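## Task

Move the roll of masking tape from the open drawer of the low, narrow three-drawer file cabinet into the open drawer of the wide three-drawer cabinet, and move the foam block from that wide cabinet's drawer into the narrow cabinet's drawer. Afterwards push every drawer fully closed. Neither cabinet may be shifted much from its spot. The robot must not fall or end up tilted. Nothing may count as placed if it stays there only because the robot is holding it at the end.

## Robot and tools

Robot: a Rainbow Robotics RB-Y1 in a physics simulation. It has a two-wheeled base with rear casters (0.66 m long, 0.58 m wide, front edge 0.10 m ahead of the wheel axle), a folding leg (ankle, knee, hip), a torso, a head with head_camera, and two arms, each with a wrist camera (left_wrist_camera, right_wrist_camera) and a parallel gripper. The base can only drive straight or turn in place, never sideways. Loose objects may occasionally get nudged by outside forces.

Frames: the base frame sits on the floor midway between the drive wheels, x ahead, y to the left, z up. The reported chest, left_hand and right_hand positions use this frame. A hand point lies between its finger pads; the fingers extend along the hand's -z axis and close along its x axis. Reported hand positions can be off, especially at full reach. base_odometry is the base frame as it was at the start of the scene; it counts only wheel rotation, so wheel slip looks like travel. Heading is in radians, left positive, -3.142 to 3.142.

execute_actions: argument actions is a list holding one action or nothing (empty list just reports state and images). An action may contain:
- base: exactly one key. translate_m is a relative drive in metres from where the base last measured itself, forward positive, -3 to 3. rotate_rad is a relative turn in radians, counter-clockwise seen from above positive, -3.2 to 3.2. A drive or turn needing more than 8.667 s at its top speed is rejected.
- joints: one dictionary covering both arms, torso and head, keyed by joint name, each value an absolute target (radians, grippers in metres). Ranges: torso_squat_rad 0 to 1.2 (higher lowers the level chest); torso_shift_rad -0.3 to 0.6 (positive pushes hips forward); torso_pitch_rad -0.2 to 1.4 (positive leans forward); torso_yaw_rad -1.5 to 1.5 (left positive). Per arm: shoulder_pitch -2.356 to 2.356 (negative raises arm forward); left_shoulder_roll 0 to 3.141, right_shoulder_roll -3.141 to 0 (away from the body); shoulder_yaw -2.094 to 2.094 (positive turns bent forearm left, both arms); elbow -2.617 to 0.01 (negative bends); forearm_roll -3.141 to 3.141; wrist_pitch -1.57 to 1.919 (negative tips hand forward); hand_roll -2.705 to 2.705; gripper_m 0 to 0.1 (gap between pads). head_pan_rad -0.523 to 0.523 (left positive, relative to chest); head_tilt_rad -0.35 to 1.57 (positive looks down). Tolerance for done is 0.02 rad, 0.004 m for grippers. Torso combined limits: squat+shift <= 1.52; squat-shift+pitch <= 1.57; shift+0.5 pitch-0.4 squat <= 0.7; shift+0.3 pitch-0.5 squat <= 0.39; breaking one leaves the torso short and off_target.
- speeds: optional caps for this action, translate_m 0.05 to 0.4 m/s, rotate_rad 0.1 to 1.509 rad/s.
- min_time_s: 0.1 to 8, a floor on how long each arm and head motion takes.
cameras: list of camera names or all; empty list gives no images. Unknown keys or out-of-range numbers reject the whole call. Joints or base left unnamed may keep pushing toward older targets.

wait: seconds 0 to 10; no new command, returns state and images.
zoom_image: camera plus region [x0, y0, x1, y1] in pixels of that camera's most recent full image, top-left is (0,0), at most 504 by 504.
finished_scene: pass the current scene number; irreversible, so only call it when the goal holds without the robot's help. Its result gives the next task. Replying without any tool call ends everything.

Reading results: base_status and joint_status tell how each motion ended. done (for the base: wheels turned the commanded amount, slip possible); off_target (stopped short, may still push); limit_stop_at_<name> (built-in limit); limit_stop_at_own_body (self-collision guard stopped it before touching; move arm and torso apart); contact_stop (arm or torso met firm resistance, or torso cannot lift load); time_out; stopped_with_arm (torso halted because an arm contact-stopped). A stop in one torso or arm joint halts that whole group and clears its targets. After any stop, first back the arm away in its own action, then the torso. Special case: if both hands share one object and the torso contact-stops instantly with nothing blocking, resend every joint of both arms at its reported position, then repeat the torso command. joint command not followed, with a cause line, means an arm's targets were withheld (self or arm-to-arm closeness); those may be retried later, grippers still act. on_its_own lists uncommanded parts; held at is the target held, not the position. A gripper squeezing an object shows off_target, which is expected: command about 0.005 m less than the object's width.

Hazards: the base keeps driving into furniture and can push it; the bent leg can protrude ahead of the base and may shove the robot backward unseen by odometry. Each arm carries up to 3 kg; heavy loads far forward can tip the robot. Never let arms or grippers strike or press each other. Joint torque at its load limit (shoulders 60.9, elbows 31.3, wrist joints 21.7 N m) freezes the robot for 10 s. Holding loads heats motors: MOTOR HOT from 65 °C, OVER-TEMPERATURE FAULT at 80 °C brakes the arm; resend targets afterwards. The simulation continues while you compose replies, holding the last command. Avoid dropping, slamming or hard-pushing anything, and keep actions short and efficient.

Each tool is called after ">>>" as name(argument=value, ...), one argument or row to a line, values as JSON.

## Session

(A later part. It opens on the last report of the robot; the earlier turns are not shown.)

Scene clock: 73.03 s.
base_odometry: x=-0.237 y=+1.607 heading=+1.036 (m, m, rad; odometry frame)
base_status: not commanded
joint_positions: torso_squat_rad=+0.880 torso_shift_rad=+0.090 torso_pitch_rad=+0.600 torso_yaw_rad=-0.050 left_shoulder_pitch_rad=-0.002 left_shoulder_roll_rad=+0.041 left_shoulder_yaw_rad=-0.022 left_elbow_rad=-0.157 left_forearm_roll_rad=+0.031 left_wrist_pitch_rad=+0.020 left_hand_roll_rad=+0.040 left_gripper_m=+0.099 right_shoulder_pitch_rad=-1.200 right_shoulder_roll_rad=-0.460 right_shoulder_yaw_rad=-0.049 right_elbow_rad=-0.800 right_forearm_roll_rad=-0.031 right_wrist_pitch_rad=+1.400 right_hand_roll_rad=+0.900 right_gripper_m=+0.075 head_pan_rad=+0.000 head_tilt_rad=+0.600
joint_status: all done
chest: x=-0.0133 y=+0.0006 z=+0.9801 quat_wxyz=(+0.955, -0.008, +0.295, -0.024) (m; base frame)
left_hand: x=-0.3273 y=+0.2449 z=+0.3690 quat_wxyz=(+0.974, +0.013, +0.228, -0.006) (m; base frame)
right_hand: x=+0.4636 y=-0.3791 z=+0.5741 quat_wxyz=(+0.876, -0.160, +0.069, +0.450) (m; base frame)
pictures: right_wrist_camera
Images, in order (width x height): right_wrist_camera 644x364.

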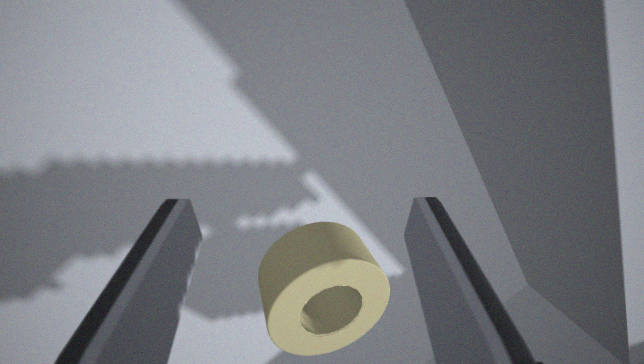

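>>> execute_actions(
  actions=[
    {"joints":{"torso_squat_rad":0.91}},
  ],
  cameras=[],
)

>>> execute_actions(
  actions=[
    {"joints":{"right_gripper_m":0.02}},
  ],
  cameras=[],
)

>>> execute_actions(
  actions=[
    {"joints":{"torso_squat_rad":0.5}},
  ],
  cameras=["right_wrist_camera"],
)

Scene clock: 75.13 s.
base_odometry: x=-0.237 y=+1.607 heading=+1.036 (m, m, rad; odometry frame)
base_status: not commanded
joint_positions: torso_squat_rad=+0.900 torso_shift_rad=+0.087 torso_pitch_rad=+0.593 torso_yaw_rad=-0.051 left_shoulder_pitch_rad=-0.002 left_shoulder_roll_rad=+0.041 left_shoulder_yaw_rad=-0.022 left_elbow_rad=-0.157 left_forearm_roll_rad=+0.031 left_wrist_pitch_rad=+0.020 left_hand_roll_rad=+0.040 left_gripper_m=+0.099 right_shoulder_pitch_rad=-1.205 right_shoulder_roll_rad=-0.462 right_shoulder_yaw_rad=-0.050 right_elbow_rad=-0.803 right_forearm_roll_rad=-0.031 right_wrist_pitch_rad=+1.400 right_hand_roll_rad=+0.900 right_gripper_m=+0.075 head_pan_rad=+0.000 head_tilt_rad=+0.600
joint_status: torso_squat_rad contact_stop (moved +0.020 of +0.030)
chest: x=-0.0171 y=+0.0009 z=+0.9705 quat_wxyz=(+0.956, -0.008, +0.292, -0.024) (m; base frame)
left_hand: x=-0.3268 y=+0.2446 z=+0.3570 quat_wxyz=(+0.974, +0.013, +0.224, -0.006) (m; base frame)
right_hand: x=+0.4660 y=-0.3791 z=+0.5715 quat_wxyz=(+0.876, -0.164, +0.062, +0.450) (m; base frame)
pictures: none
No camera images: the call's "cameras" was empty. Leave "cameras" out to get every camera's image.

not run: a stop came earlier in this reply.

not run: a stop came earlier in this reply.

>>> execute_actions(
  actions=[
    {"joints":{"torso_squat_rad":0.88,"right_gripper_m":0.02}},
  ],
  cameras=[],
)

>>> execute_actions(
  actions=[
    {"joints":{"torso_squat_rad":0.5}},
  ],
  cameras=["right_wrist_camera"],
)

Scene clock: 76.50 s.
base_odometry: x=-0.237 y=+1.607 heading=+1.036 (m, m, rad; odometry frame)
base_status: not commanded
joint_positions: torso_squat_rad=+0.880 torso_shift_rad=+0.088 torso_pitch_rad=+0.595 torso_yaw_rad=-0.051 left_shoulder_pitch_rad=-0.002 left_shoulder_roll_rad=+0.041 left_shoulder_yaw_rad=-0.022 left_elbow_rad=-0.157 left_forearm_roll_rad=+0.031 left_wrist_pitch_rad=+0.020 left_hand_roll_rad=+0.040 left_gripper_m=+0.099 right_shoulder_pitch_rad=-1.200 right_shoulder_roll_rad=-0.460 right_shoulder_yaw_rad=-0.050 right_elbow_rad=-0.800 right_forearm_roll_rad=-0.031 right_wrist_pitch_rad=+1.400 right_hand_roll_rad=+0.900 right_gripper_m=+0.020 head_pan_rad=+0.000 head_tilt_rad=+0.600
joint_status: all done
chest: x=-0.0153 y=+0.0007 z=+0.9810 quat_wxyz=(+0.956, -0.008, +0.293, -0.024) (m; base frame)
left_hand: x=-0.3262 y=+0.2448 z=+0.3683 quat_wxyz=(+0.974, +0.013, +0.225, -0.006) (m; base frame)
right_hand: x=+0.4636 y=-0.3795 z=+0.5779 quat_wxyz=(+0.876, -0.162, +0.066, +0.450) (m; base frame)
pictures: none
No camera images: the call's "cameras" was empty. Leave "cameras" out to get every camera's image.

Scene clock: 78.57 s.
base_odometry: x=-0.237 y=+1.607 heading=+1.036 (m, m, rad; odometry frame)
base_status: not commanded
joint_positions: torso_squat_rad=+0.500 torso_shift_rad=+0.088 torso_pitch_rad=+0.595 torso_yaw_rad=-0.051 left_shoulder_pitch_rad=-0.002 left_shoulder_roll_rad=+0.041 left_shoulder_yaw_rad=-0.022 left_elbow_rad=-0.157 left_forearm_roll_rad=+0.031 left_wrist_pitch_rad=+0.020 left_hand_roll_rad=+0.040 left_gripper_m=+0.099 right_shoulder_pitch_rad=-1.200 right_shoulder_roll_rad=-0.460 right_shoulder_yaw_rad=-0.050 right_elbow_rad=-0.800 right_forearm_roll_rad=-0.031 right_wrist_pitch_rad=+1.400 right_hand_roll_rad=+0.900 right_gripper_m=+0.020 head_pan_rad=+0.000 head_tilt_rad=+0.600
joint_status: all done
chest: x=-0.0005 y=+0.0007 z=+1.1487 quat_wxyz=(+0.956, -0.008, +0.293, -0.024) (m; base frame)
left_hand: x=-0.3114 y=+0.2449 z=+0.5360 quat_wxyz=(+0.974, +0.013, +0.225, -0.006) (m; base frame)
right_hand: x=+0.4783 y=-0.3794 z=+0.7454 quat_wxyz=(+0.876, -0.161, +0.066, +0.450) (m; base frame)
pictures: right_wrist_camera
Images, in order (width x height): right_wrist_camera 644x364.

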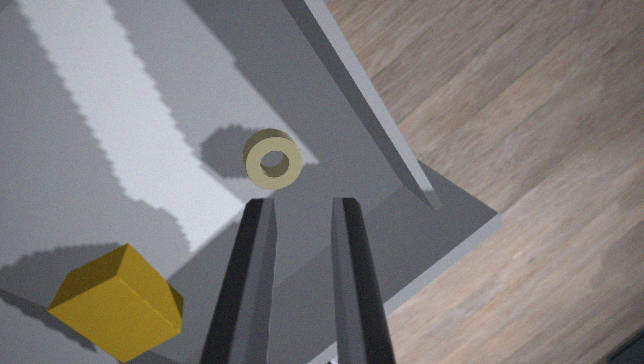

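>>> execute_actions(
  actions=[
    {"joints":{"right_forearm_roll_rad":0.3,"right_gripper_m":0.075,"torso_squat_rad":0.7}},
  ],
  cameras=["right_wrist_camera"],
)

Scene clock: 80.77 s.
base_odometry: x=-0.237 y=+1.607 heading=+1.036 (m, m, rad; odometry frame)
base_status: not commanded
joint_positions: torso_squat_rad=+0.700 torso_shift_rad=+0.088 torso_pitch_rad=+0.595 torso_yaw_rad=-0.051 left_shoulder_pitch_rad=-0.002 left_shoulder_roll_rad=+0.041 left_shoulder_yaw_rad=-0.022 left_elbow_rad=-0.157 left_forearm_roll_rad=+0.031 left_wrist_pitch_rad=+0.020 left_hand_roll_rad=+0.040 left_gripper_m=+0.099 right_shoulder_pitch_rad=-1.200 right_shoulder_roll_rad=-0.460 right_shoulder_yaw_rad=-0.050 right_elbow_rad=-0.800 right_forearm_roll_rad=+0.300 right_wrist_pitch_rad=+1.400 right_hand_roll_rad=+0.900 right_gripper_m=+0.075 head_pan_rad=+0.000 head_tilt_rad=+0.600
joint_status: all done
chest: x=-0.0075 y=+0.0007 z=+1.0701 quat_wxyz=(+0.956, -0.008, +0.293, -0.024) (m; base frame)
left_hand: x=-0.3184 y=+0.2449 z=+0.4573 quat_wxyz=(+0.974, +0.013, +0.225, -0.006) (m; base frame)
right_hand: x=+0.4763 y=-0.4443 z=+0.7035 quat_wxyz=(+0.827, -0.303, +0.136, +0.454) (m; base frame)
pictures: right_wrist_camera
Images, in order (width x height): right_wrist_camera 644x364.

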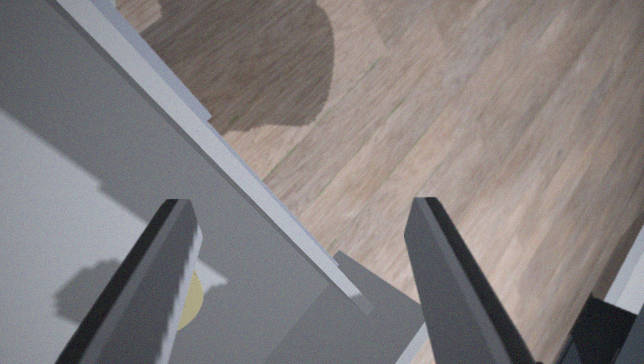

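>>> execute_actions(
  actions=[
    {"joints":{"right_forearm_roll_rad":-0.45,"torso_yaw_rad":-0.14,"torso_shift_rad":0.06}},
  ],
  cameras=["right_wrist_camera"],
)

Scene clock: 82.17 s.
base_odometry: x=-0.237 y=+1.607 heading=+1.036 (m, m, rad; odometry frame)
base_status: not commanded
joint_positions: torso_squat_rad=+0.700 torso_shift_rad=+0.060 torso_pitch_rad=+0.595 torso_yaw_rad=-0.140 left_shoulder_pitch_rad=-0.002 left_shoulder_roll_rad=+0.041 left_shoulder_yaw_rad=-0.022 left_elbow_rad=-0.157 left_forearm_roll_rad=+0.031 left_wrist_pitch_rad=+0.020 left_hand_roll_rad=+0.040 left_gripper_m=+0.099 right_shoulder_pitch_rad=-1.200 right_shoulder_roll_rad=-0.460 right_shoulder_yaw_rad=-0.050 right_elbow_rad=-0.800 right_forearm_roll_rad=-0.450 right_wrist_pitch_rad=+1.400 right_hand_roll_rad=+0.900 right_gripper_m=+0.075 head_pan_rad=+0.000 head_tilt_rad=+0.600
joint_status: all done
chest: x=-0.0226 y=+0.0007 z=+1.0712 quat_wxyz=(+0.954, -0.021, +0.292, -0.067) (m; base frame)
left_hand: x=-0.3155 y=+0.2362 z=+0.4464 quat_wxyz=(+0.973, -0.003, +0.224, -0.048) (m; base frame)
right_hand: x=+0.4317 y=-0.3409 z=+0.6702 quat_wxyz=(+0.919, +0.000, -0.014, +0.393) (m; base frame)
pictures: right_wrist_camera
Images, in order (width x height): right_wrist_camera 644x364.

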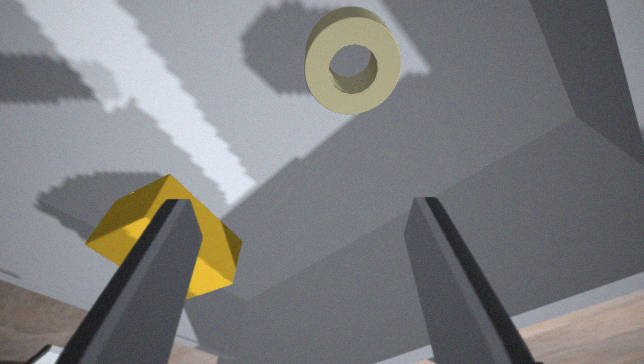

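>>> execute_actions(
  actions=[
    {"joints":{"torso_yaw_rad":-0.21,"torso_shift_rad":0.1,"torso_squat_rad":0.84}},
  ],
  cameras=["right_wrist_camera"],
)

Scene clock: 83.80 s.
base_odometry: x=-0.237 y=+1.607 heading=+1.036 (m, m, rad; odometry frame)
base_status: not commanded
joint_positions: torso_squat_rad=+0.840 torso_shift_rad=+0.100 torso_pitch_rad=+0.595 torso_yaw_rad=-0.210 left_shoulder_pitch_rad=-0.002 left_shoulder_roll_rad=+0.041 left_shoulder_yaw_rad=-0.022 left_elbow_rad=-0.157 left_forearm_roll_rad=+0.031 left_wrist_pitch_rad=+0.020 left_hand_roll_rad=+0.040 left_gripper_m=+0.099 right_shoulder_pitch_rad=-1.200 right_shoulder_roll_rad=-0.460 right_shoulder_yaw_rad=-0.050 right_elbow_rad=-0.800 right_forearm_roll_rad=-0.450 right_wrist_pitch_rad=+1.400 right_hand_roll_rad=+0.900 right_gripper_m=+0.075 head_pan_rad=+0.000 head_tilt_rad=+0.600
joint_status: all done
chest: x=-0.0079 y=+0.0007 z=+1.0016 quat_wxyz=(+0.951, -0.031, +0.291, -0.100) (m; base frame)
left_hand: x=-0.2875 y=+0.2281 z=+0.3677 quat_wxyz=(+0.971, -0.016, +0.223, -0.081) (m; base frame)
right_hand: x=+0.4253 y=-0.3821 z=+0.6148 quat_wxyz=(+0.930, -0.018, -0.007, +0.367) (m; base frame)
pictures: right_wrist_camera
Images, in order (width x height): right_wrist_camera 644x364.

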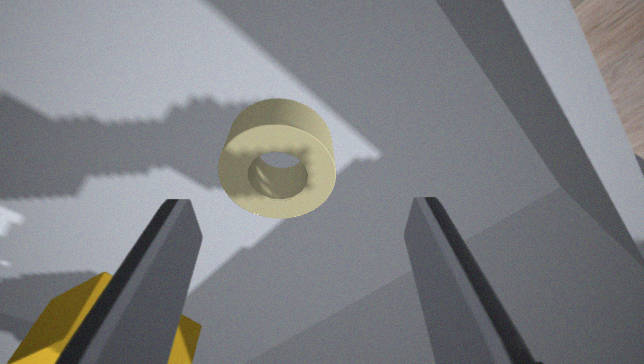

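>>> execute_actions(
  actions=[
    {"joints":{"torso_shift_rad":0.15,"torso_squat_rad":0.905}},
  ],
  cameras=["right_wrist_camera"],
)

Scene clock: 85.30 s.
base_odometry: x=-0.237 y=+1.607 heading=+1.036 (m, m, rad; odometry frame)
base_status: not commanded
joint_positions: torso_squat_rad=+0.905 torso_shift_rad=+0.150 torso_pitch_rad=+0.595 torso_yaw_rad=-0.210 left_shoulder_pitch_rad=-0.002 left_shoulder_roll_rad=+0.041 left_shoulder_yaw_rad=-0.022 left_elbow_rad=-0.157 left_forearm_roll_rad=+0.031 left_wrist_pitch_rad=+0.020 left_hand_roll_rad=+0.040 left_gripper_m=+0.099 right_shoulder_pitch_rad=-1.200 right_shoulder_roll_rad=-0.460 right_shoulder_yaw_rad=-0.050 right_elbow_rad=-0.800 right_forearm_roll_rad=-0.450 right_wrist_pitch_rad=+1.400 right_hand_roll_rad=+0.900 right_gripper_m=+0.075 head_pan_rad=+0.000 head_tilt_rad=+0.600
joint_status: all done
chest: x=+0.0101 y=+0.0006 z=+0.9643 quat_wxyz=(+0.951, -0.031, +0.291, -0.100) (m; base frame)
left_hand: x=-0.2695 y=+0.2281 z=+0.3304 quat_wxyz=(+0.971, -0.016, +0.223, -0.081) (m; base frame)
right_hand: x=+0.4433 y=-0.3821 z=+0.5774 quat_wxyz=(+0.930, -0.018, -0.007, +0.367) (m; base frame)
pictures: right_wrist_camera
Images, in order (width x height): right_wrist_camera 644x364.

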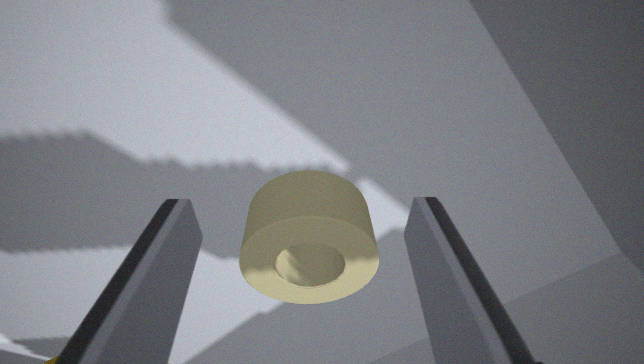

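>>> execute_actions(
  actions=[
    {"joints":{"right_gripper_m":0.02}},
  ],
  cameras=[],
)

>>> execute_actions(
  actions=[
    {"joints":{"torso_squat_rad":0.35}},
  ],
  cameras=["right_wrist_camera","head_camera"],
)

Scene clock: 87.67 s.
base_odometry: x=-0.237 y=+1.607 heading=+1.036 (m, m, rad; odometry frame)
base_status: not commanded
joint_positions: torso_squat_rad=+0.905 torso_shift_rad=+0.150 torso_pitch_rad=+0.595 torso_yaw_rad=-0.210 left_shoulder_pitch_rad=-0.002 left_shoulder_roll_rad=+0.041 left_shoulder_yaw_rad=-0.022 left_elbow_rad=-0.157 left_forearm_roll_rad=+0.031 left_wrist_pitch_rad=+0.020 left_hand_roll_rad=+0.040 left_gripper_m=+0.099 right_shoulder_pitch_rad=-1.200 right_shoulder_roll_rad=-0.460 right_shoulder_yaw_rad=-0.050 right_elbow_rad=-0.800 right_forearm_roll_rad=-0.450 right_wrist_pitch_rad=+1.400 right_hand_roll_rad=+0.900 right_gripper_m=+0.046 head_pan_rad=+0.000 head_tilt_rad=+0.600
joint_status: right_gripper_m off_target (ended at +0.046, target +0.020)
chest: x=+0.0101 y=+0.0006 z=+0.9643 quat_wxyz=(+0.951, -0.031, +0.291, -0.100) (m; base frame)
left_hand: x=-0.2695 y=+0.2281 z=+0.3304 quat_wxyz=(+0.971, -0.016, +0.223, -0.081) (m; base frame)
right_hand: x=+0.4433 y=-0.3821 z=+0.5774 quat_wxyz=(+0.930, -0.018, -0.007, +0.367) (m; base frame)
pictures: none
No camera images: the call's "cameras" was empty. Leave "cameras" out to get every camera's image.

Scene clock: 90.30 s.
base_odometry: x=-0.237 y=+1.607 heading=+1.036 (m, m, rad; odometry frame)
base_status: not commanded
joint_positions: torso_squat_rad=+0.350 torso_shift_rad=+0.150 torso_pitch_rad=+0.595 torso_yaw_rad=-0.210 left_shoulder_pitch_rad=-0.002 left_shoulder_roll_rad=+0.041 left_shoulder_yaw_rad=-0.022 left_elbow_rad=-0.157 left_forearm_roll_rad=+0.031 left_wrist_pitch_rad=+0.020 left_hand_roll_rad=+0.040 left_gripper_m=+0.099 right_shoulder_pitch_rad=-1.200 right_shoulder_roll_rad=-0.460 right_shoulder_yaw_rad=-0.050 right_elbow_rad=-0.800 right_forearm_roll_rad=-0.450 right_wrist_pitch_rad=+1.400 right_hand_roll_rad=+0.900 right_gripper_m=+0.046 head_pan_rad=+0.000 head_tilt_rad=+0.600
joint_status: all done
chest: x=+0.0437 y=+0.0008 z=+1.1869 quat_wxyz=(+0.951, -0.031, +0.291, -0.100) (m; base frame)
left_hand: x=-0.2359 y=+0.2282 z=+0.5531 quat_wxyz=(+0.971, -0.016, +0.223, -0.081) (m; base frame)
right_hand: x=+0.4769 y=-0.3820 z=+0.8000 quat_wxyz=(+0.930, -0.018, -0.007, +0.367) (m; base frame)
pictures: head_camera, right_wrist_camera
Images, in order (width x height): head_camera 896x504, right_wrist_camera 644x364.

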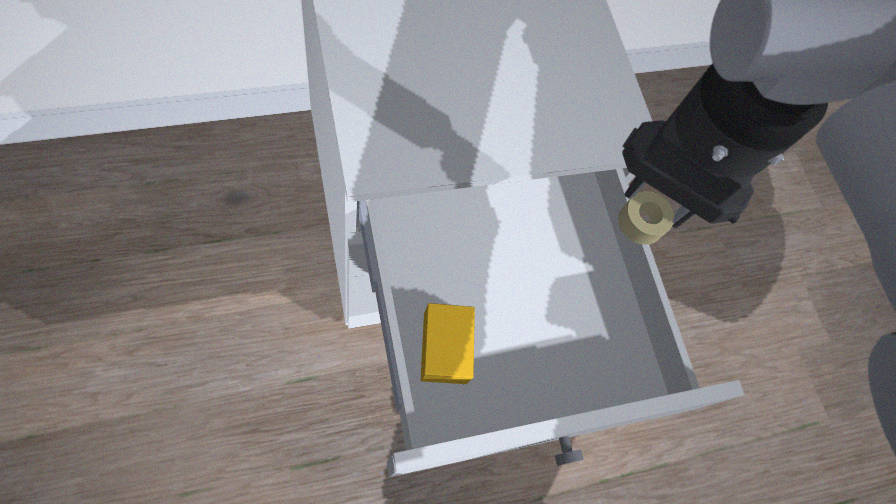

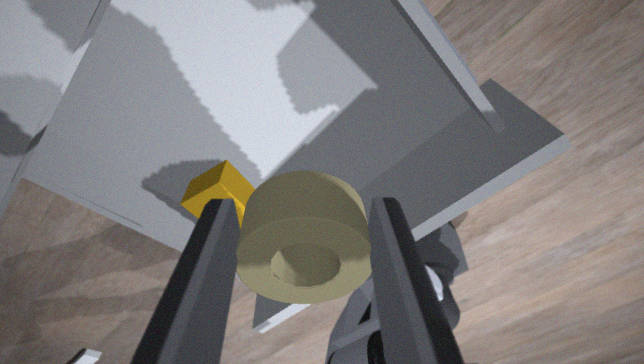

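Held. Back off and set up the left pusher.

>>> execute_actions(
  actions=[
    {"base":{"translate_m":-0.4}},
  ],
  cameras=[],
)

>>> execute_actions(
  actions=[
    {"joints":{"torso_squat_rad":0.9,"torso_shift_rad":0,"torso_pitch_rad":0.25,"torso_yaw_rad":-0.75,"left_gripper_m":0,"left_shoulder_pitch_rad":-0.7,"left_shoulder_roll_rad":0.15,"left_elbow_rad":-0.5,"left_wrist_pitch_rad":-0.3,"right_wrist_pitch_rad":1.75,"head_pan_rad":0.5}},
  ],
  cameras=["head_camera"],
)

Scene clock: 93.33 s.
base_odometry: x=-0.441 y=+1.262 heading=+1.035 (m, m, rad; odometry frame)
base_status: done
joint_positions: torso_squat_rad=+0.350 torso_shift_rad=+0.150 torso_pitch_rad=+0.595 torso_yaw_rad=-0.210 left_shoulder_pitch_rad=-0.002 left_shoulder_roll_rad=+0.041 left_shoulder_yaw_rad=-0.022 left_elbow_rad=-0.157 left_forearm_roll_rad=+0.031 left_wrist_pitch_rad=+0.020 left_hand_roll_rad=+0.040 left_gripper_m=+0.099 right_shoulder_pitch_rad=-1.200 right_shoulder_roll_rad=-0.460 right_shoulder_yaw_rad=-0.050 right_elbow_rad=-0.800 right_forearm_roll_rad=-0.450 right_wrist_pitch_rad=+1.400 right_hand_roll_rad=+0.900 right_gripper_m=+0.046 head_pan_rad=+0.000 head_tilt_rad=+0.600
joint_status: not commanded
chest: x=+0.0437 y=+0.0007 z=+1.1869 quat_wxyz=(+0.951, -0.031, +0.291, -0.100) (m; base frame)
left_hand: x=-0.2360 y=+0.2282 z=+0.5531 quat_wxyz=(+0.971, -0.016, +0.223, -0.081) (m; base frame)
right_hand: x=+0.4768 y=-0.3820 z=+0.8001 quat_wxyz=(+0.930, -0.018, -0.007, +0.367) (m; base frame)
pictures: none
No camera images: the call's "cameras" was empty. Leave "cameras" out to get every camera's image.

Scene clock: 96.00 s.
base_odometry: x=-0.441 y=+1.262 heading=+1.035 (m, m, rad; odometry frame)
base_status: not commanded
joint_positions: torso_squat_rad=+0.900 torso_shift_rad=+0.000 torso_pitch_rad=+0.250 torso_yaw_rad=-0.750 left_shoulder_pitch_rad=-0.700 left_shoulder_roll_rad=+0.150 left_shoulder_yaw_rad=-0.022 left_elbow_rad=-0.500 left_forearm_roll_rad=+0.031 left_wrist_pitch_rad=-0.300 left_hand_roll_rad=+0.040 left_gripper_m=+0.000 right_shoulder_pitch_rad=-1.200 right_shoulder_roll_rad=-0.460 right_shoulder_yaw_rad=-0.050 right_elbow_rad=-0.800 right_forearm_roll_rad=-0.450 right_wrist_pitch_rad=+1.750 right_hand_roll_rad=+0.900 right_gripper_m=+0.046 head_pan_rad=+0.500 head_tilt_rad=+0.600
joint_status: all done
chest: x=-0.1515 y=+0.0006 z=+1.0154 quat_wxyz=(+0.923, -0.046, +0.116, -0.363) (m; base frame)
left_hand: x=+0.3750 y=-0.2969 z=+0.6069 quat_wxyz=(+0.724, -0.281, -0.540, -0.325) (m; base frame)
right_hand: x=+0.0553 y=-0.5764 z=+0.8474 quat_wxyz=(+0.992, -0.060, +0.007, +0.114) (m; base frame)
pictures: head_camera
Images, in order (width x height): head_camera 896x504.

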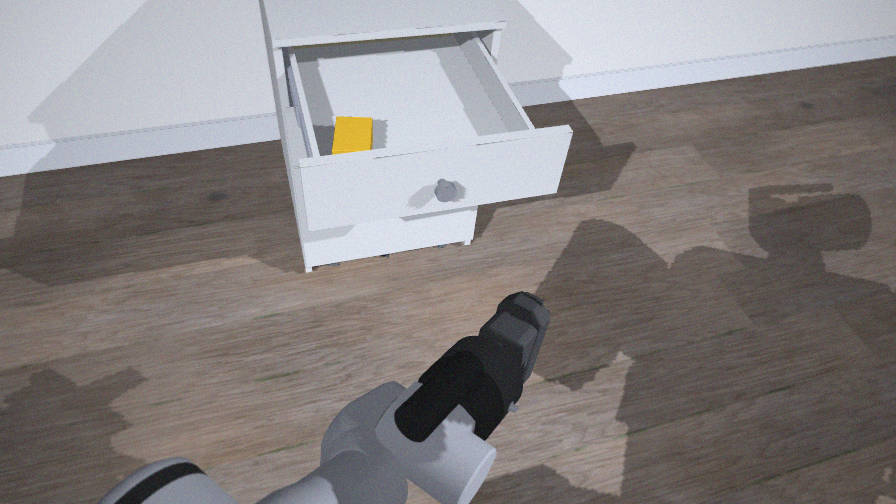

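>>> execute_actions(
  actions=[
    {"joints":{"torso_yaw_rad":-0.5,"torso_squat_rad":0.93,"head_pan_rad":0.3}},
  ],
  cameras=[],
)

>>> execute_actions(
  actions=[
    {"base":{"translate_m":0.5},"speeds":{"translate_m":0.13}},
  ],
  cameras=["head_camera"],
)

Scene clock: 97.90 s.
base_odometry: x=-0.441 y=+1.262 heading=+1.035 (m, m, rad; odometry frame)
base_status: not commanded
joint_positions: torso_squat_rad=+0.930 torso_shift_rad=+0.000 torso_pitch_rad=+0.250 torso_yaw_rad=-0.500 left_shoulder_pitch_rad=-0.700 left_shoulder_roll_rad=+0.150 left_shoulder_yaw_rad=-0.022 left_elbow_rad=-0.500 left_forearm_roll_rad=+0.031 left_wrist_pitch_rad=-0.300 left_hand_roll_rad=+0.040 left_gripper_m=+0.000 right_shoulder_pitch_rad=-1.200 right_shoulder_roll_rad=-0.460 right_shoulder_yaw_rad=-0.050 right_elbow_rad=-0.800 right_forearm_roll_rad=-0.450 right_wrist_pitch_rad=+1.750 right_hand_roll_rad=+0.900 right_gripper_m=+0.046 head_pan_rad=+0.300 head_tilt_rad=+0.600
joint_status: all done
chest: x=-0.1514 y=+0.0006 z=+0.9988 quat_wxyz=(+0.961, -0.031, +0.121, -0.245) (m; base frame)
left_hand: x=+0.4278 y=-0.1362 z=+0.5763 quat_wxyz=(+0.766, -0.191, -0.559, -0.252) (m; base frame)
right_hand: x=+0.1864 y=-0.4985 z=+0.7971 quat_wxyz=(+0.972, -0.029, -0.004, +0.233) (m; base frame)
pictures: none
No camera images: the call's "cameras" was empty. Leave "cameras" out to get every camera's image.

Scene clock: 102.57 s.
base_odometry: x=-0.186 y=+1.692 heading=+1.034 (m, m, rad; odometry frame)
base_status: done
joint_positions: torso_squat_rad=+0.930 torso_shift_rad=+0.000 torso_pitch_rad=+0.250 torso_yaw_rad=-0.500 left_shoulder_pitch_rad=-0.700 left_shoulder_roll_rad=+0.150 left_shoulder_yaw_rad=-0.022 left_elbow_rad=-0.500 left_forearm_roll_rad=+0.031 left_wrist_pitch_rad=-0.300 left_hand_roll_rad=+0.040 left_gripper_m=+0.000 right_shoulder_pitch_rad=-1.200 right_shoulder_roll_rad=-0.460 right_shoulder_yaw_rad=-0.050 right_elbow_rad=-0.800 right_forearm_roll_rad=-0.450 right_wrist_pitch_rad=+1.750 right_hand_roll_rad=+0.900 right_gripper_m=+0.046 head_pan_rad=+0.300 head_tilt_rad=+0.600
joint_status: not commanded
chest: x=-0.1514 y=+0.0006 z=+0.9988 quat_wxyz=(+0.961, -0.032, +0.121, -0.245) (m; base frame)
left_hand: x=+0.4276 y=-0.1364 z=+0.5761 quat_wxyz=(+0.767, -0.191, -0.559, -0.252) (m; base frame)
right_hand: x=+0.1864 y=-0.4986 z=+0.7971 quat_wxyz=(+0.972, -0.029, -0.003, +0.233) (m; base frame)
pictures: head_camera
Images, in order (width x height): head_camera 896x504.

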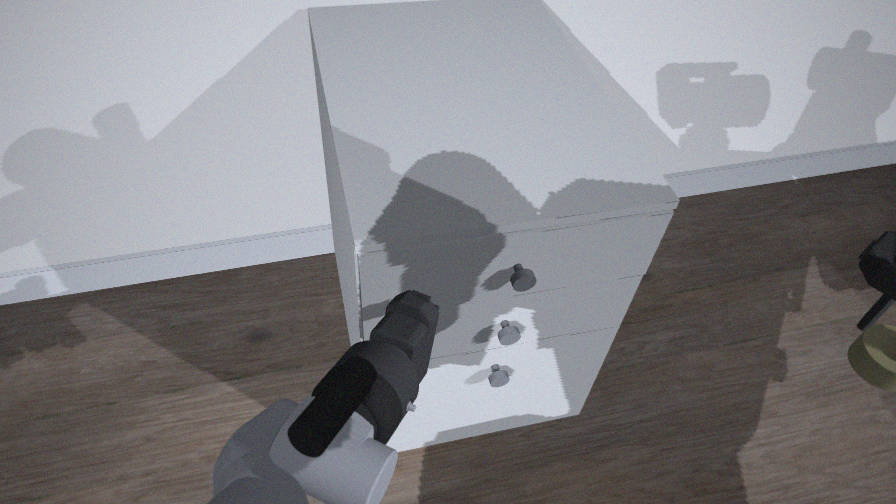

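>>> execute_actions(
  actions=[
    {"base":{"translate_m":0.015},"speeds":{"translate_m":0.05}},
  ],
  cameras=[],
)

>>> execute_actions(
  actions=[
    {"base":{"translate_m":-0.415}},
  ],
  cameras=["head_camera"],
)

>>> execute_actions(
  actions=[
    {"base":{"rotate_rad":-2.347},"joints":{"torso_squat_rad":0.3,"torso_yaw_rad":0,"torso_pitch_rad":0.6,"head_pan_rad":0,"left_shoulder_pitch_rad":-0.3,"left_elbow_rad":-0.9,"right_shoulder_pitch_rad":-1.05,"right_shoulder_roll_rad":-0.15,"right_shoulder_yaw_rad":0,"right_elbow_rad":-0.6,"right_forearm_roll_rad":-0.03,"right_wrist_pitch_rad":1.05}},
  ],
  cameras=[],
)

>>> execute_actions(
  actions=[
    {"base":{"translate_m":2.47}},
  ],
  cameras=[],
)

>>> execute_actions(
  actions=[
    {"base":{"rotate_rad":-0.792},"joints":{"head_tilt_rad":0.3}},
  ],
  cameras=["head_camera"],
)

Scene clock: 104.37 s.
base_odometry: x=-0.178 y=+1.705 heading=+1.034 (m, m, rad; odometry frame)
base_status: done
joint_positions: torso_squat_rad=+0.930 torso_shift_rad=+0.000 torso_pitch_rad=+0.250 torso_yaw_rad=-0.500 left_shoulder_pitch_rad=-0.700 left_shoulder_roll_rad=+0.150 left_shoulder_yaw_rad=-0.022 left_elbow_rad=-0.500 left_forearm_roll_rad=+0.031 left_wrist_pitch_rad=-0.300 left_hand_roll_rad=+0.040 left_gripper_m=+0.000 right_shoulder_pitch_rad=-1.200 right_shoulder_roll_rad=-0.460 right_shoulder_yaw_rad=-0.050 right_elbow_rad=-0.800 right_forearm_roll_rad=-0.450 right_wrist_pitch_rad=+1.750 right_hand_roll_rad=+0.900 right_gripper_m=+0.046 head_pan_rad=+0.300 head_tilt_rad=+0.600
joint_status: not commanded
chest: x=-0.1514 y=+0.0006 z=+0.9988 quat_wxyz=(+0.961, -0.032, +0.121, -0.245) (m; base frame)
left_hand: x=+0.4277 y=-0.1363 z=+0.5761 quat_wxyz=(+0.767, -0.191, -0.559, -0.252) (m; base frame)
right_hand: x=+0.1864 y=-0.4986 z=+0.7971 quat_wxyz=(+0.972, -0.029, -0.003, +0.233) (m; base frame)
pictures: none
No camera images: the call's "cameras" was empty. Leave "cameras" out to get every camera's image.

Scene clock: 107.00 s.
base_odometry: x=-0.390 y=+1.349 heading=+1.033 (m, m, rad; odometry frame)
base_status: done
joint_positions: torso_squat_rad=+0.930 torso_shift_rad=+0.000 torso_pitch_rad=+0.250 torso_yaw_rad=-0.500 left_shoulder_pitch_rad=-0.700 left_shoulder_roll_rad=+0.150 left_shoulder_yaw_rad=-0.022 left_elbow_rad=-0.500 left_forearm_roll_rad=+0.031 left_wrist_pitch_rad=-0.300 left_hand_roll_rad=+0.040 left_gripper_m=+0.000 right_shoulder_pitch_rad=-1.200 right_shoulder_roll_rad=-0.460 right_shoulder_yaw_rad=-0.050 right_elbow_rad=-0.800 right_forearm_roll_rad=-0.450 right_wrist_pitch_rad=+1.750 right_hand_roll_rad=+0.900 right_gripper_m=+0.046 head_pan_rad=+0.300 head_tilt_rad=+0.600
joint_status: not commanded
chest: x=-0.1515 y=+0.0006 z=+0.9988 quat_wxyz=(+0.961, -0.031, +0.121, -0.245) (m; base frame)
left_hand: x=+0.4277 y=-0.1363 z=+0.5762 quat_wxyz=(+0.767, -0.191, -0.559, -0.252) (m; base frame)
right_hand: x=+0.1863 y=-0.4986 z=+0.7972 quat_wxyz=(+0.972, -0.029, -0.004, +0.233) (m; base frame)
pictures: head_camera
Images, in order (width x height): head_camera 896x504.

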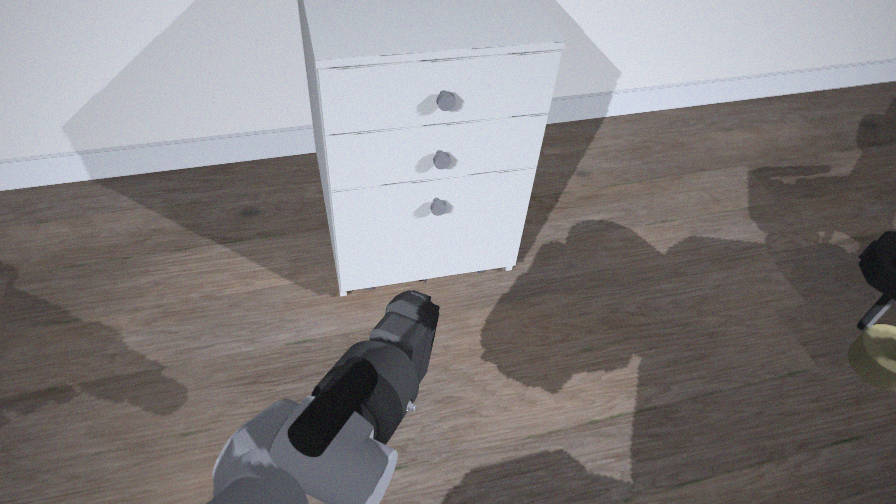

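Scene clock: 111.67 s.
base_odometry: x=-0.390 y=+1.349 heading=-1.314 (m, m, rad; odometry frame)
base_status: done
joint_positions: torso_squat_rad=+0.300 torso_shift_rad=+0.000 torso_pitch_rad=+0.600 torso_yaw_rad=+0.000 left_shoulder_pitch_rad=-0.300 left_shoulder_roll_rad=+0.150 left_shoulder_yaw_rad=-0.022 left_elbow_rad=-0.900 left_forearm_roll_rad=+0.031 left_wrist_pitch_rad=-0.300 left_hand_roll_rad=+0.040 left_gripper_m=+0.000 right_shoulder_pitch_rad=-1.050 right_shoulder_roll_rad=-0.150 right_shoulder_yaw_rad=+0.000 right_elbow_rad=-0.600 right_forearm_roll_rad=-0.030 right_wrist_pitch_rad=+1.050 right_hand_roll_rad=+0.900 right_gripper_m=+0.046 head_pan_rad=+0.000 head_tilt_rad=+0.600
joint_status: all done
chest: x=-0.0533 y=+0.0007 z=+1.2046 quat_wxyz=(+0.955, -0.001, +0.296, +0.000) (m; base frame)
left_hand: x=+0.2337 y=+0.2430 z=+0.6236 quat_wxyz=(+0.902, -0.004, -0.428, -0.057) (m; base frame)
right_hand: x=+0.3221 y=-0.1857 z=+0.6385 quat_wxyz=(+0.834, -0.031, +0.033, +0.550) (m; base frame)
pictures: none
No camera images: the call's "cameras" was empty. Leave "cameras" out to get every camera's image.

Scene clock: 119.17 s.
base_odometry: x=+0.237 y=-1.041 heading=-1.314 (m, m, rad; odometry frame)
base_status: done
joint_positions: torso_squat_rad=+0.300 torso_shift_rad=+0.000 torso_pitch_rad=+0.600 torso_yaw_rad=+0.000 left_shoulder_pitch_rad=-0.300 left_shoulder_roll_rad=+0.150 left_shoulder_yaw_rad=-0.022 left_elbow_rad=-0.900 left_forearm_roll_rad=+0.031 left_wrist_pitch_rad=-0.300 left_hand_roll_rad=+0.040 left_gripper_m=+0.000 right_shoulder_pitch_rad=-1.050 right_shoulder_roll_rad=-0.150 right_shoulder_yaw_rad=+0.000 right_elbow_rad=-0.600 right_forearm_roll_rad=-0.030 right_wrist_pitch_rad=+1.050 right_hand_roll_rad=+0.900 right_gripper_m=+0.046 head_pan_rad=+0.000 head_tilt_rad=+0.600
joint_status: not commanded
chest: x=-0.0532 y=+0.0007 z=+1.2046 quat_wxyz=(+0.955, -0.001, +0.296, +0.000) (m; base frame)
left_hand: x=+0.2339 y=+0.2429 z=+0.6237 quat_wxyz=(+0.902, -0.004, -0.428, -0.057) (m; base frame)
right_hand: x=+0.3222 y=-0.1857 z=+0.6386 quat_wxyz=(+0.834, -0.031, +0.033, +0.550) (m; base frame)
pictures: none
No camera images: the call's "cameras" was empty. Leave "cameras" out to get every camera's image.

Scene clock: 122.00 s.
base_odometry: x=+0.237 y=-1.040 heading=-2.106 (m, m, rad; odometry frame)
base_status: done
joint_positions: torso_squat_rad=+0.300 torso_shift_rad=+0.000 torso_pitch_rad=+0.600 torso_yaw_rad=+0.000 left_shoulder_pitch_rad=-0.300 left_shoulder_roll_rad=+0.150 left_shoulder_yaw_rad=-0.022 left_elbow_rad=-0.900 left_forearm_roll_rad=+0.031 left_wrist_pitch_rad=-0.300 left_hand_roll_rad=+0.040 left_gripper_m=+0.000 right_shoulder_pitch_rad=-1.050 right_shoulder_roll_rad=-0.150 right_shoulder_yaw_rad=+0.000 right_elbow_rad=-0.600 right_forearm_roll_rad=-0.030 right_wrist_pitch_rad=+1.050 right_hand_roll_rad=+0.900 right_gripper_m=+0.046 head_pan_rad=+0.000 head_tilt_rad=+0.300
joint_status: all done
chest: x=-0.0532 y=+0.0007 z=+1.2046 quat_wxyz=(+0.955, -0.001, +0.296, +0.000) (m; base frame)
left_hand: x=+0.2339 y=+0.2429 z=+0.6237 quat_wxyz=(+0.902, -0.004, -0.428, -0.057) (m; base frame)
right_hand: x=+0.3222 y=-0.1857 z=+0.6386 quat_wxyz=(+0.834, -0.031, +0.033, +0.550) (m; base frame)
pictures: head_camera
Images, in order (width x height): head_camera 896x504.

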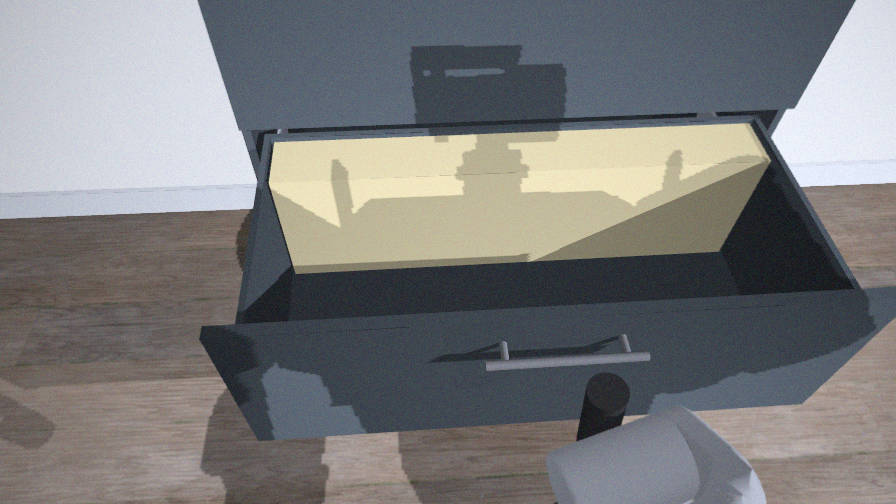

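>>> execute_actions(
  actions=[
    {"joints":{"torso_squat_rad":0.05,"torso_shift_rad":0.15,"right_shoulder_pitch_rad":-1.3,"right_wrist_pitch_rad":1.3,"left_shoulder_pitch_rad":0.2,"left_elbow_rad":-0.3,"head_tilt_rad":0.6}},
  ],
  cameras=[],
)

Scene clock: 124.20 s.
base_odometry: x=+0.237 y=-1.040 heading=-2.105 (m, m, rad; odometry frame)
base_status: not commanded
joint_positions: torso_squat_rad=+0.050 torso_shift_rad=+0.150 torso_pitch_rad=+0.600 torso_yaw_rad=+0.000 left_shoulder_pitch_rad=+0.200 left_shoulder_roll_rad=+0.150 left_shoulder_yaw_rad=-0.022 left_elbow_rad=-0.300 left_forearm_roll_rad=+0.031 left_wrist_pitch_rad=-0.300 left_hand_roll_rad=+0.040 left_gripper_m=+0.000 right_shoulder_pitch_rad=-1.300 right_shoulder_roll_rad=-0.150 right_shoulder_yaw_rad=+0.000 right_elbow_rad=-0.600 right_forearm_roll_rad=-0.030 right_wrist_pitch_rad=+1.300 right_hand_roll_rad=+0.900 right_gripper_m=+0.046 head_pan_rad=+0.000 head_tilt_rad=+0.600
joint_status: all done
chest: x=+0.0513 y=+0.0007 z=+1.2271 quat_wxyz=(+0.955, -0.001, +0.296, +0.000) (m; base frame)
left_hand: x=-0.2684 y=+0.3344 z=+0.6484 quat_wxyz=(+0.993, +0.077, +0.094, +0.006) (m; base frame)
right_hand: x=+0.5059 y=-0.1473 z=+0.7538 quat_wxyz=(+0.820, -0.041, +0.040, +0.570) (m; base frame)
pictures: none
No camera images: the call's "cameras" was empty. Leave "cameras" out to get every camera's image.

>>> execute_actions(
  actions=[
    {"base":{"translate_m":0.36}},
  ],
  cameras=[],
)

>>> execute_actions(
  actions=[
    {"joints":{"torso_squat_rad":0.9}},
  ],
  cameras=["head_camera","right_wrist_camera"],
)

Scene clock: 127.07 s.
base_odometry: x=+0.054 y=-1.349 heading=-2.106 (m, m, rad; odometry frame)
base_status: done
joint_positions: torso_squat_rad=+0.051 torso_shift_rad=+0.146 torso_pitch_rad=+0.595 torso_yaw_rad=-0.001 left_shoulder_pitch_rad=+0.200 left_shoulder_roll_rad=+0.150 left_shoulder_yaw_rad=-0.022 left_elbow_rad=-0.300 left_forearm_roll_rad=+0.031 left_wrist_pitch_rad=-0.300 left_hand_roll_rad=+0.040 left_gripper_m=+0.000 right_shoulder_pitch_rad=-1.289 right_shoulder_roll_rad=-0.140 right_shoulder_yaw_rad=+0.004 right_elbow_rad=-0.596 right_forearm_roll_rad=-0.030 right_wrist_pitch_rad=+1.300 right_hand_roll_rad=+0.900 right_gripper_m=+0.046 head_pan_rad=+0.000 head_tilt_rad=+0.600
joint_status: not commanded
chest: x=+0.0473 y=+0.0008 z=+1.2284 quat_wxyz=(+0.956, -0.001, +0.293, +0.000) (m; base frame)
left_hand: x=-0.2689 y=+0.3345 z=+0.6478 quat_wxyz=(+0.993, +0.077, +0.091, +0.006) (m; base frame)
right_hand: x=+0.4952 y=-0.1440 z=+0.7513 quat_wxyz=(+0.818, -0.037, +0.045, +0.572) (m; base frame)
pictures: none
No camera images: the call's "cameras" was empty. Leave "cameras" out to get every camera's image.

Scene clock: 127.73 s.
base_odometry: x=+0.054 y=-1.349 heading=-2.105 (m, m, rad; odometry frame)
base_status: not commanded
joint_positions: torso_squat_rad=+0.054 torso_shift_rad=+0.141 torso_pitch_rad=+0.589 torso_yaw_rad=-0.001 left_shoulder_pitch_rad=+0.200 left_shoulder_roll_rad=+0.150 left_shoulder_yaw_rad=-0.022 left_elbow_rad=-0.300 left_forearm_roll_rad=+0.031 left_wrist_pitch_rad=-0.300 left_hand_roll_rad=+0.040 left_gripper_m=+0.000 right_shoulder_pitch_rad=-1.291 right_shoulder_roll_rad=-0.143 right_shoulder_yaw_rad=+0.003 right_elbow_rad=-0.596 right_forearm_roll_rad=-0.030 right_wrist_pitch_rad=+1.301 right_hand_roll_rad=+0.900 right_gripper_m=+0.046 head_pan_rad=+0.000 head_tilt_rad=+0.600
joint_status: torso_squat_rad contact_stop (moved +0.003 of +0.849)
on_its_own: torso_squat_rad is held at +0.053, not at your +0.900, since a contact_stop
chest: x=+0.0424 y=+0.0008 z=+1.2299 quat_wxyz=(+0.957, -0.001, +0.290, -0.001) (m; base frame)
left_hand: x=-0.2701 y=+0.3344 z=+0.6472 quat_wxyz=(+0.993, +0.077, +0.088, +0.006) (m; base frame)
right_hand: x=+0.4948 y=-0.1460 z=+0.7567 quat_wxyz=(+0.819, -0.040, +0.042, +0.571) (m; base frame)
pictures: head_camera, right_wrist_camera
Images, in order (width x height): head_camera 896x504, right_wrist_camera 644x364.

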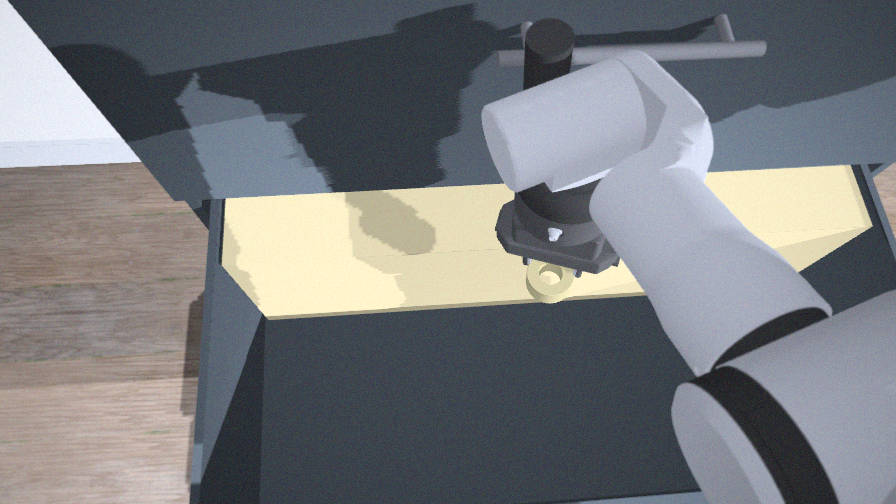

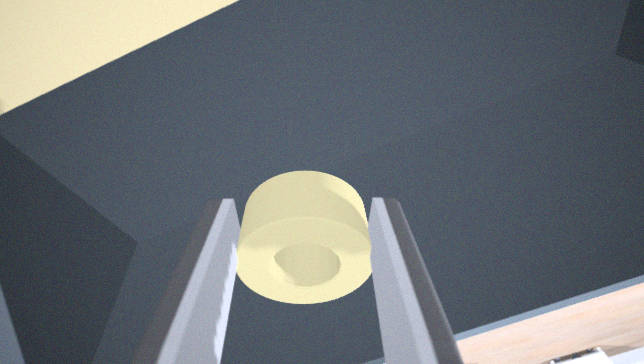

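Too far; back 0.12.

>>> execute_actions(
  actions=[
    {"base":{"translate_m":-0.12}},
  ],
  cameras=[],
)

>>> execute_actions(
  actions=[
    {"joints":{"torso_squat_rad":0.95,"torso_shift_rad":0.15,"torso_pitch_rad":0.6}},
  ],
  cameras=["head_camera","right_wrist_camera"],
)

Scene clock: 129.67 s.
base_odometry: x=+0.115 y=-1.246 heading=-2.105 (m, m, rad; odometry frame)
base_status: done
joint_positions: torso_squat_rad=+0.053 torso_shift_rad=+0.143 torso_pitch_rad=+0.591 torso_yaw_rad=-0.001 left_shoulder_pitch_rad=+0.200 left_shoulder_roll_rad=+0.150 left_shoulder_yaw_rad=-0.022 left_elbow_rad=-0.300 left_forearm_roll_rad=+0.031 left_wrist_pitch_rad=-0.300 left_hand_roll_rad=+0.040 left_gripper_m=+0.000 right_shoulder_pitch_rad=-1.300 right_shoulder_roll_rad=-0.150 right_shoulder_yaw_rad=+0.000 right_elbow_rad=-0.600 right_forearm_roll_rad=-0.030 right_wrist_pitch_rad=+1.300 right_hand_roll_rad=+0.900 right_gripper_m=+0.046 head_pan_rad=+0.000 head_tilt_rad=+0.600
joint_status: not commanded
on_its_own: torso_squat_rad is held at +0.053, not at your +0.900, since a contact_stop
chest: x=+0.0443 y=+0.0007 z=+1.2293 quat_wxyz=(+0.957, -0.001, +0.291, +0.000) (m; base frame)
left_hand: x=-0.2696 y=+0.3343 z=+0.6474 quat_wxyz=(+0.993, +0.077, +0.090, +0.006) (m; base frame)
right_hand: x=+0.5029 y=-0.1479 z=+0.7601 quat_wxyz=(+0.820, -0.043, +0.037, +0.569) (m; base frame)
pictures: none
No camera images: the call's "cameras" was empty. Leave "cameras" out to get every camera's image.

Scene clock: 133.43 s.
base_odometry: x=+0.115 y=-1.246 heading=-2.105 (m, m, rad; odometry frame)
base_status: not commanded
joint_positions: torso_squat_rad=+0.950 torso_shift_rad=+0.150 torso_pitch_rad=+0.600 torso_yaw_rad=-0.001 left_shoulder_pitch_rad=+0.200 left_shoulder_roll_rad=+0.150 left_shoulder_yaw_rad=-0.022 left_elbow_rad=-0.300 left_forearm_roll_rad=+0.031 left_wrist_pitch_rad=-0.300 left_hand_roll_rad=+0.040 left_gripper_m=+0.000 right_shoulder_pitch_rad=-1.300 right_shoulder_roll_rad=-0.150 right_shoulder_yaw_rad=+0.000 right_elbow_rad=-0.600 right_forearm_roll_rad=-0.030 right_wrist_pitch_rad=+1.300 right_hand_roll_rad=+0.900 right_gripper_m=+0.046 head_pan_rad=+0.000 head_tilt_rad=+0.600
joint_status: all done
chest: x=+0.0075 y=+0.0006 z=+0.9385 quat_wxyz=(+0.955, -0.001, +0.295, +0.000) (m; base frame)
left_hand: x=-0.3116 y=+0.3342 z=+0.3594 quat_wxyz=(+0.993, +0.077, +0.094, +0.006) (m; base frame)
right_hand: x=+0.4619 y=-0.1481 z=+0.4651 quat_wxyz=(+0.820, -0.041, +0.041, +0.570) (m; base frame)
pictures: head_camera, right_wrist_camera
Images, in order (width x height): head_camera 896x504, right_wrist_camera 644x364.

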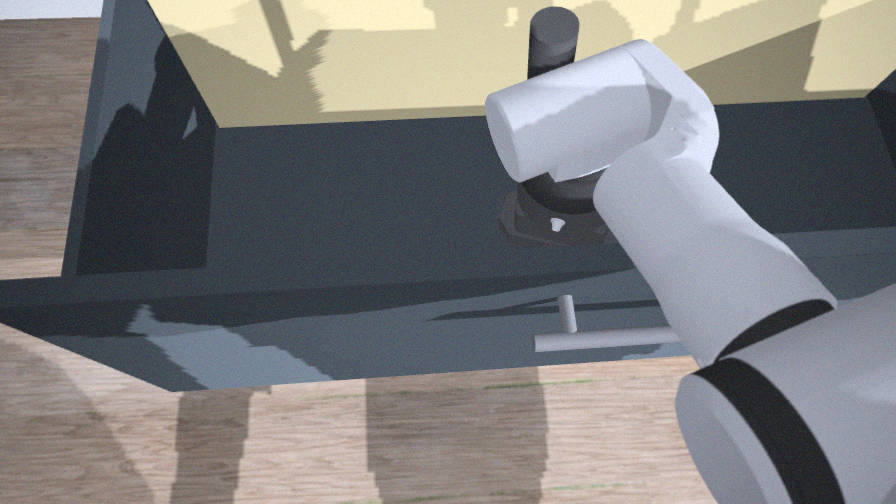

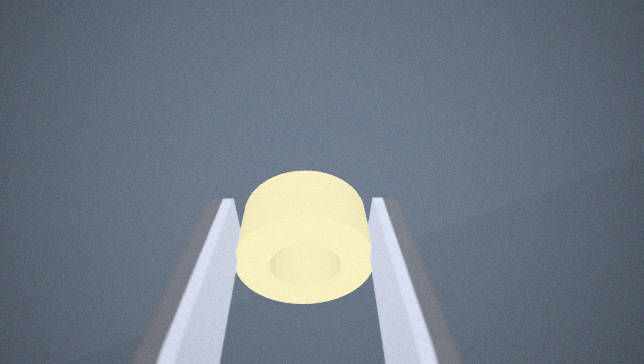

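>>> execute_actions(
  actions=[
    {"joints":{"torso_squat_rad":1.0}},
  ],
  cameras=[],
)

>>> execute_actions(
  actions=[
    {"joints":{"right_gripper_m":0.075}},
  ],
  cameras=[],
)

>>> execute_actions(
  actions=[
    {"joints":{"torso_squat_rad":0.05}},
  ],
  cameras=["right_wrist_camera"],
)

>>> execute_actions(
  actions=[
    {"base":{"translate_m":-0.3}},
  ],
  cameras=[],
)

>>> execute_actions(
  actions=[
    {"joints":{"torso_squat_rad":0.95,"torso_shift_rad":0,"torso_pitch_rad":0.25,"left_shoulder_pitch_rad":-0.7,"left_elbow_rad":-0.5,"right_shoulder_pitch_rad":0.1,"right_elbow_rad":-0.3,"right_wrist_pitch_rad":0}},
  ],
  cameras=["head_camera"],
)

Scene clock: 134.73 s.
base_odometry: x=+0.115 y=-1.246 heading=-2.105 (m, m, rad; odometry frame)
base_status: not commanded
joint_positions: torso_squat_rad=+0.966 torso_shift_rad=+0.148 torso_pitch_rad=+0.594 torso_yaw_rad=-0.002 left_shoulder_pitch_rad=+0.200 left_shoulder_roll_rad=+0.150 left_shoulder_yaw_rad=-0.022 left_elbow_rad=-0.300 left_forearm_roll_rad=+0.031 left_wrist_pitch_rad=-0.300 left_hand_roll_rad=+0.040 left_gripper_m=+0.000 right_shoulder_pitch_rad=-1.304 right_shoulder_roll_rad=-0.151 right_shoulder_yaw_rad=+0.000 right_elbow_rad=-0.602 right_forearm_roll_rad=-0.030 right_wrist_pitch_rad=+1.300 right_hand_roll_rad=+0.900 right_gripper_m=+0.046 head_pan_rad=+0.000 head_tilt_rad=+0.600
joint_status: torso_squat_rad contact_stop (moved +0.016 of +0.050)
on_its_own: torso_squat_rad is held at +0.965, not at your +1.000, since a contact_stop
chest: x=+0.0037 y=+0.0007 z=+0.9309 quat_wxyz=(+0.956, -0.001, +0.293, -0.001) (m; base frame)
left_hand: x=-0.3116 y=+0.3340 z=+0.3496 quat_wxyz=(+0.993, +0.077, +0.091, +0.006) (m; base frame)
right_hand: x=+0.4639 y=-0.1481 z=+0.4627 quat_wxyz=(+0.820, -0.044, +0.035, +0.569) (m; base frame)
pictures: none
No camera images: the call's "cameras" was empty. Leave "cameras" out to get every camera's image.

not run: a stop came earlier in this reply.

not run: a stop came earlier in this reply.

not run: a stop came earlier in this reply.

not run: a stop came earlier in this reply.


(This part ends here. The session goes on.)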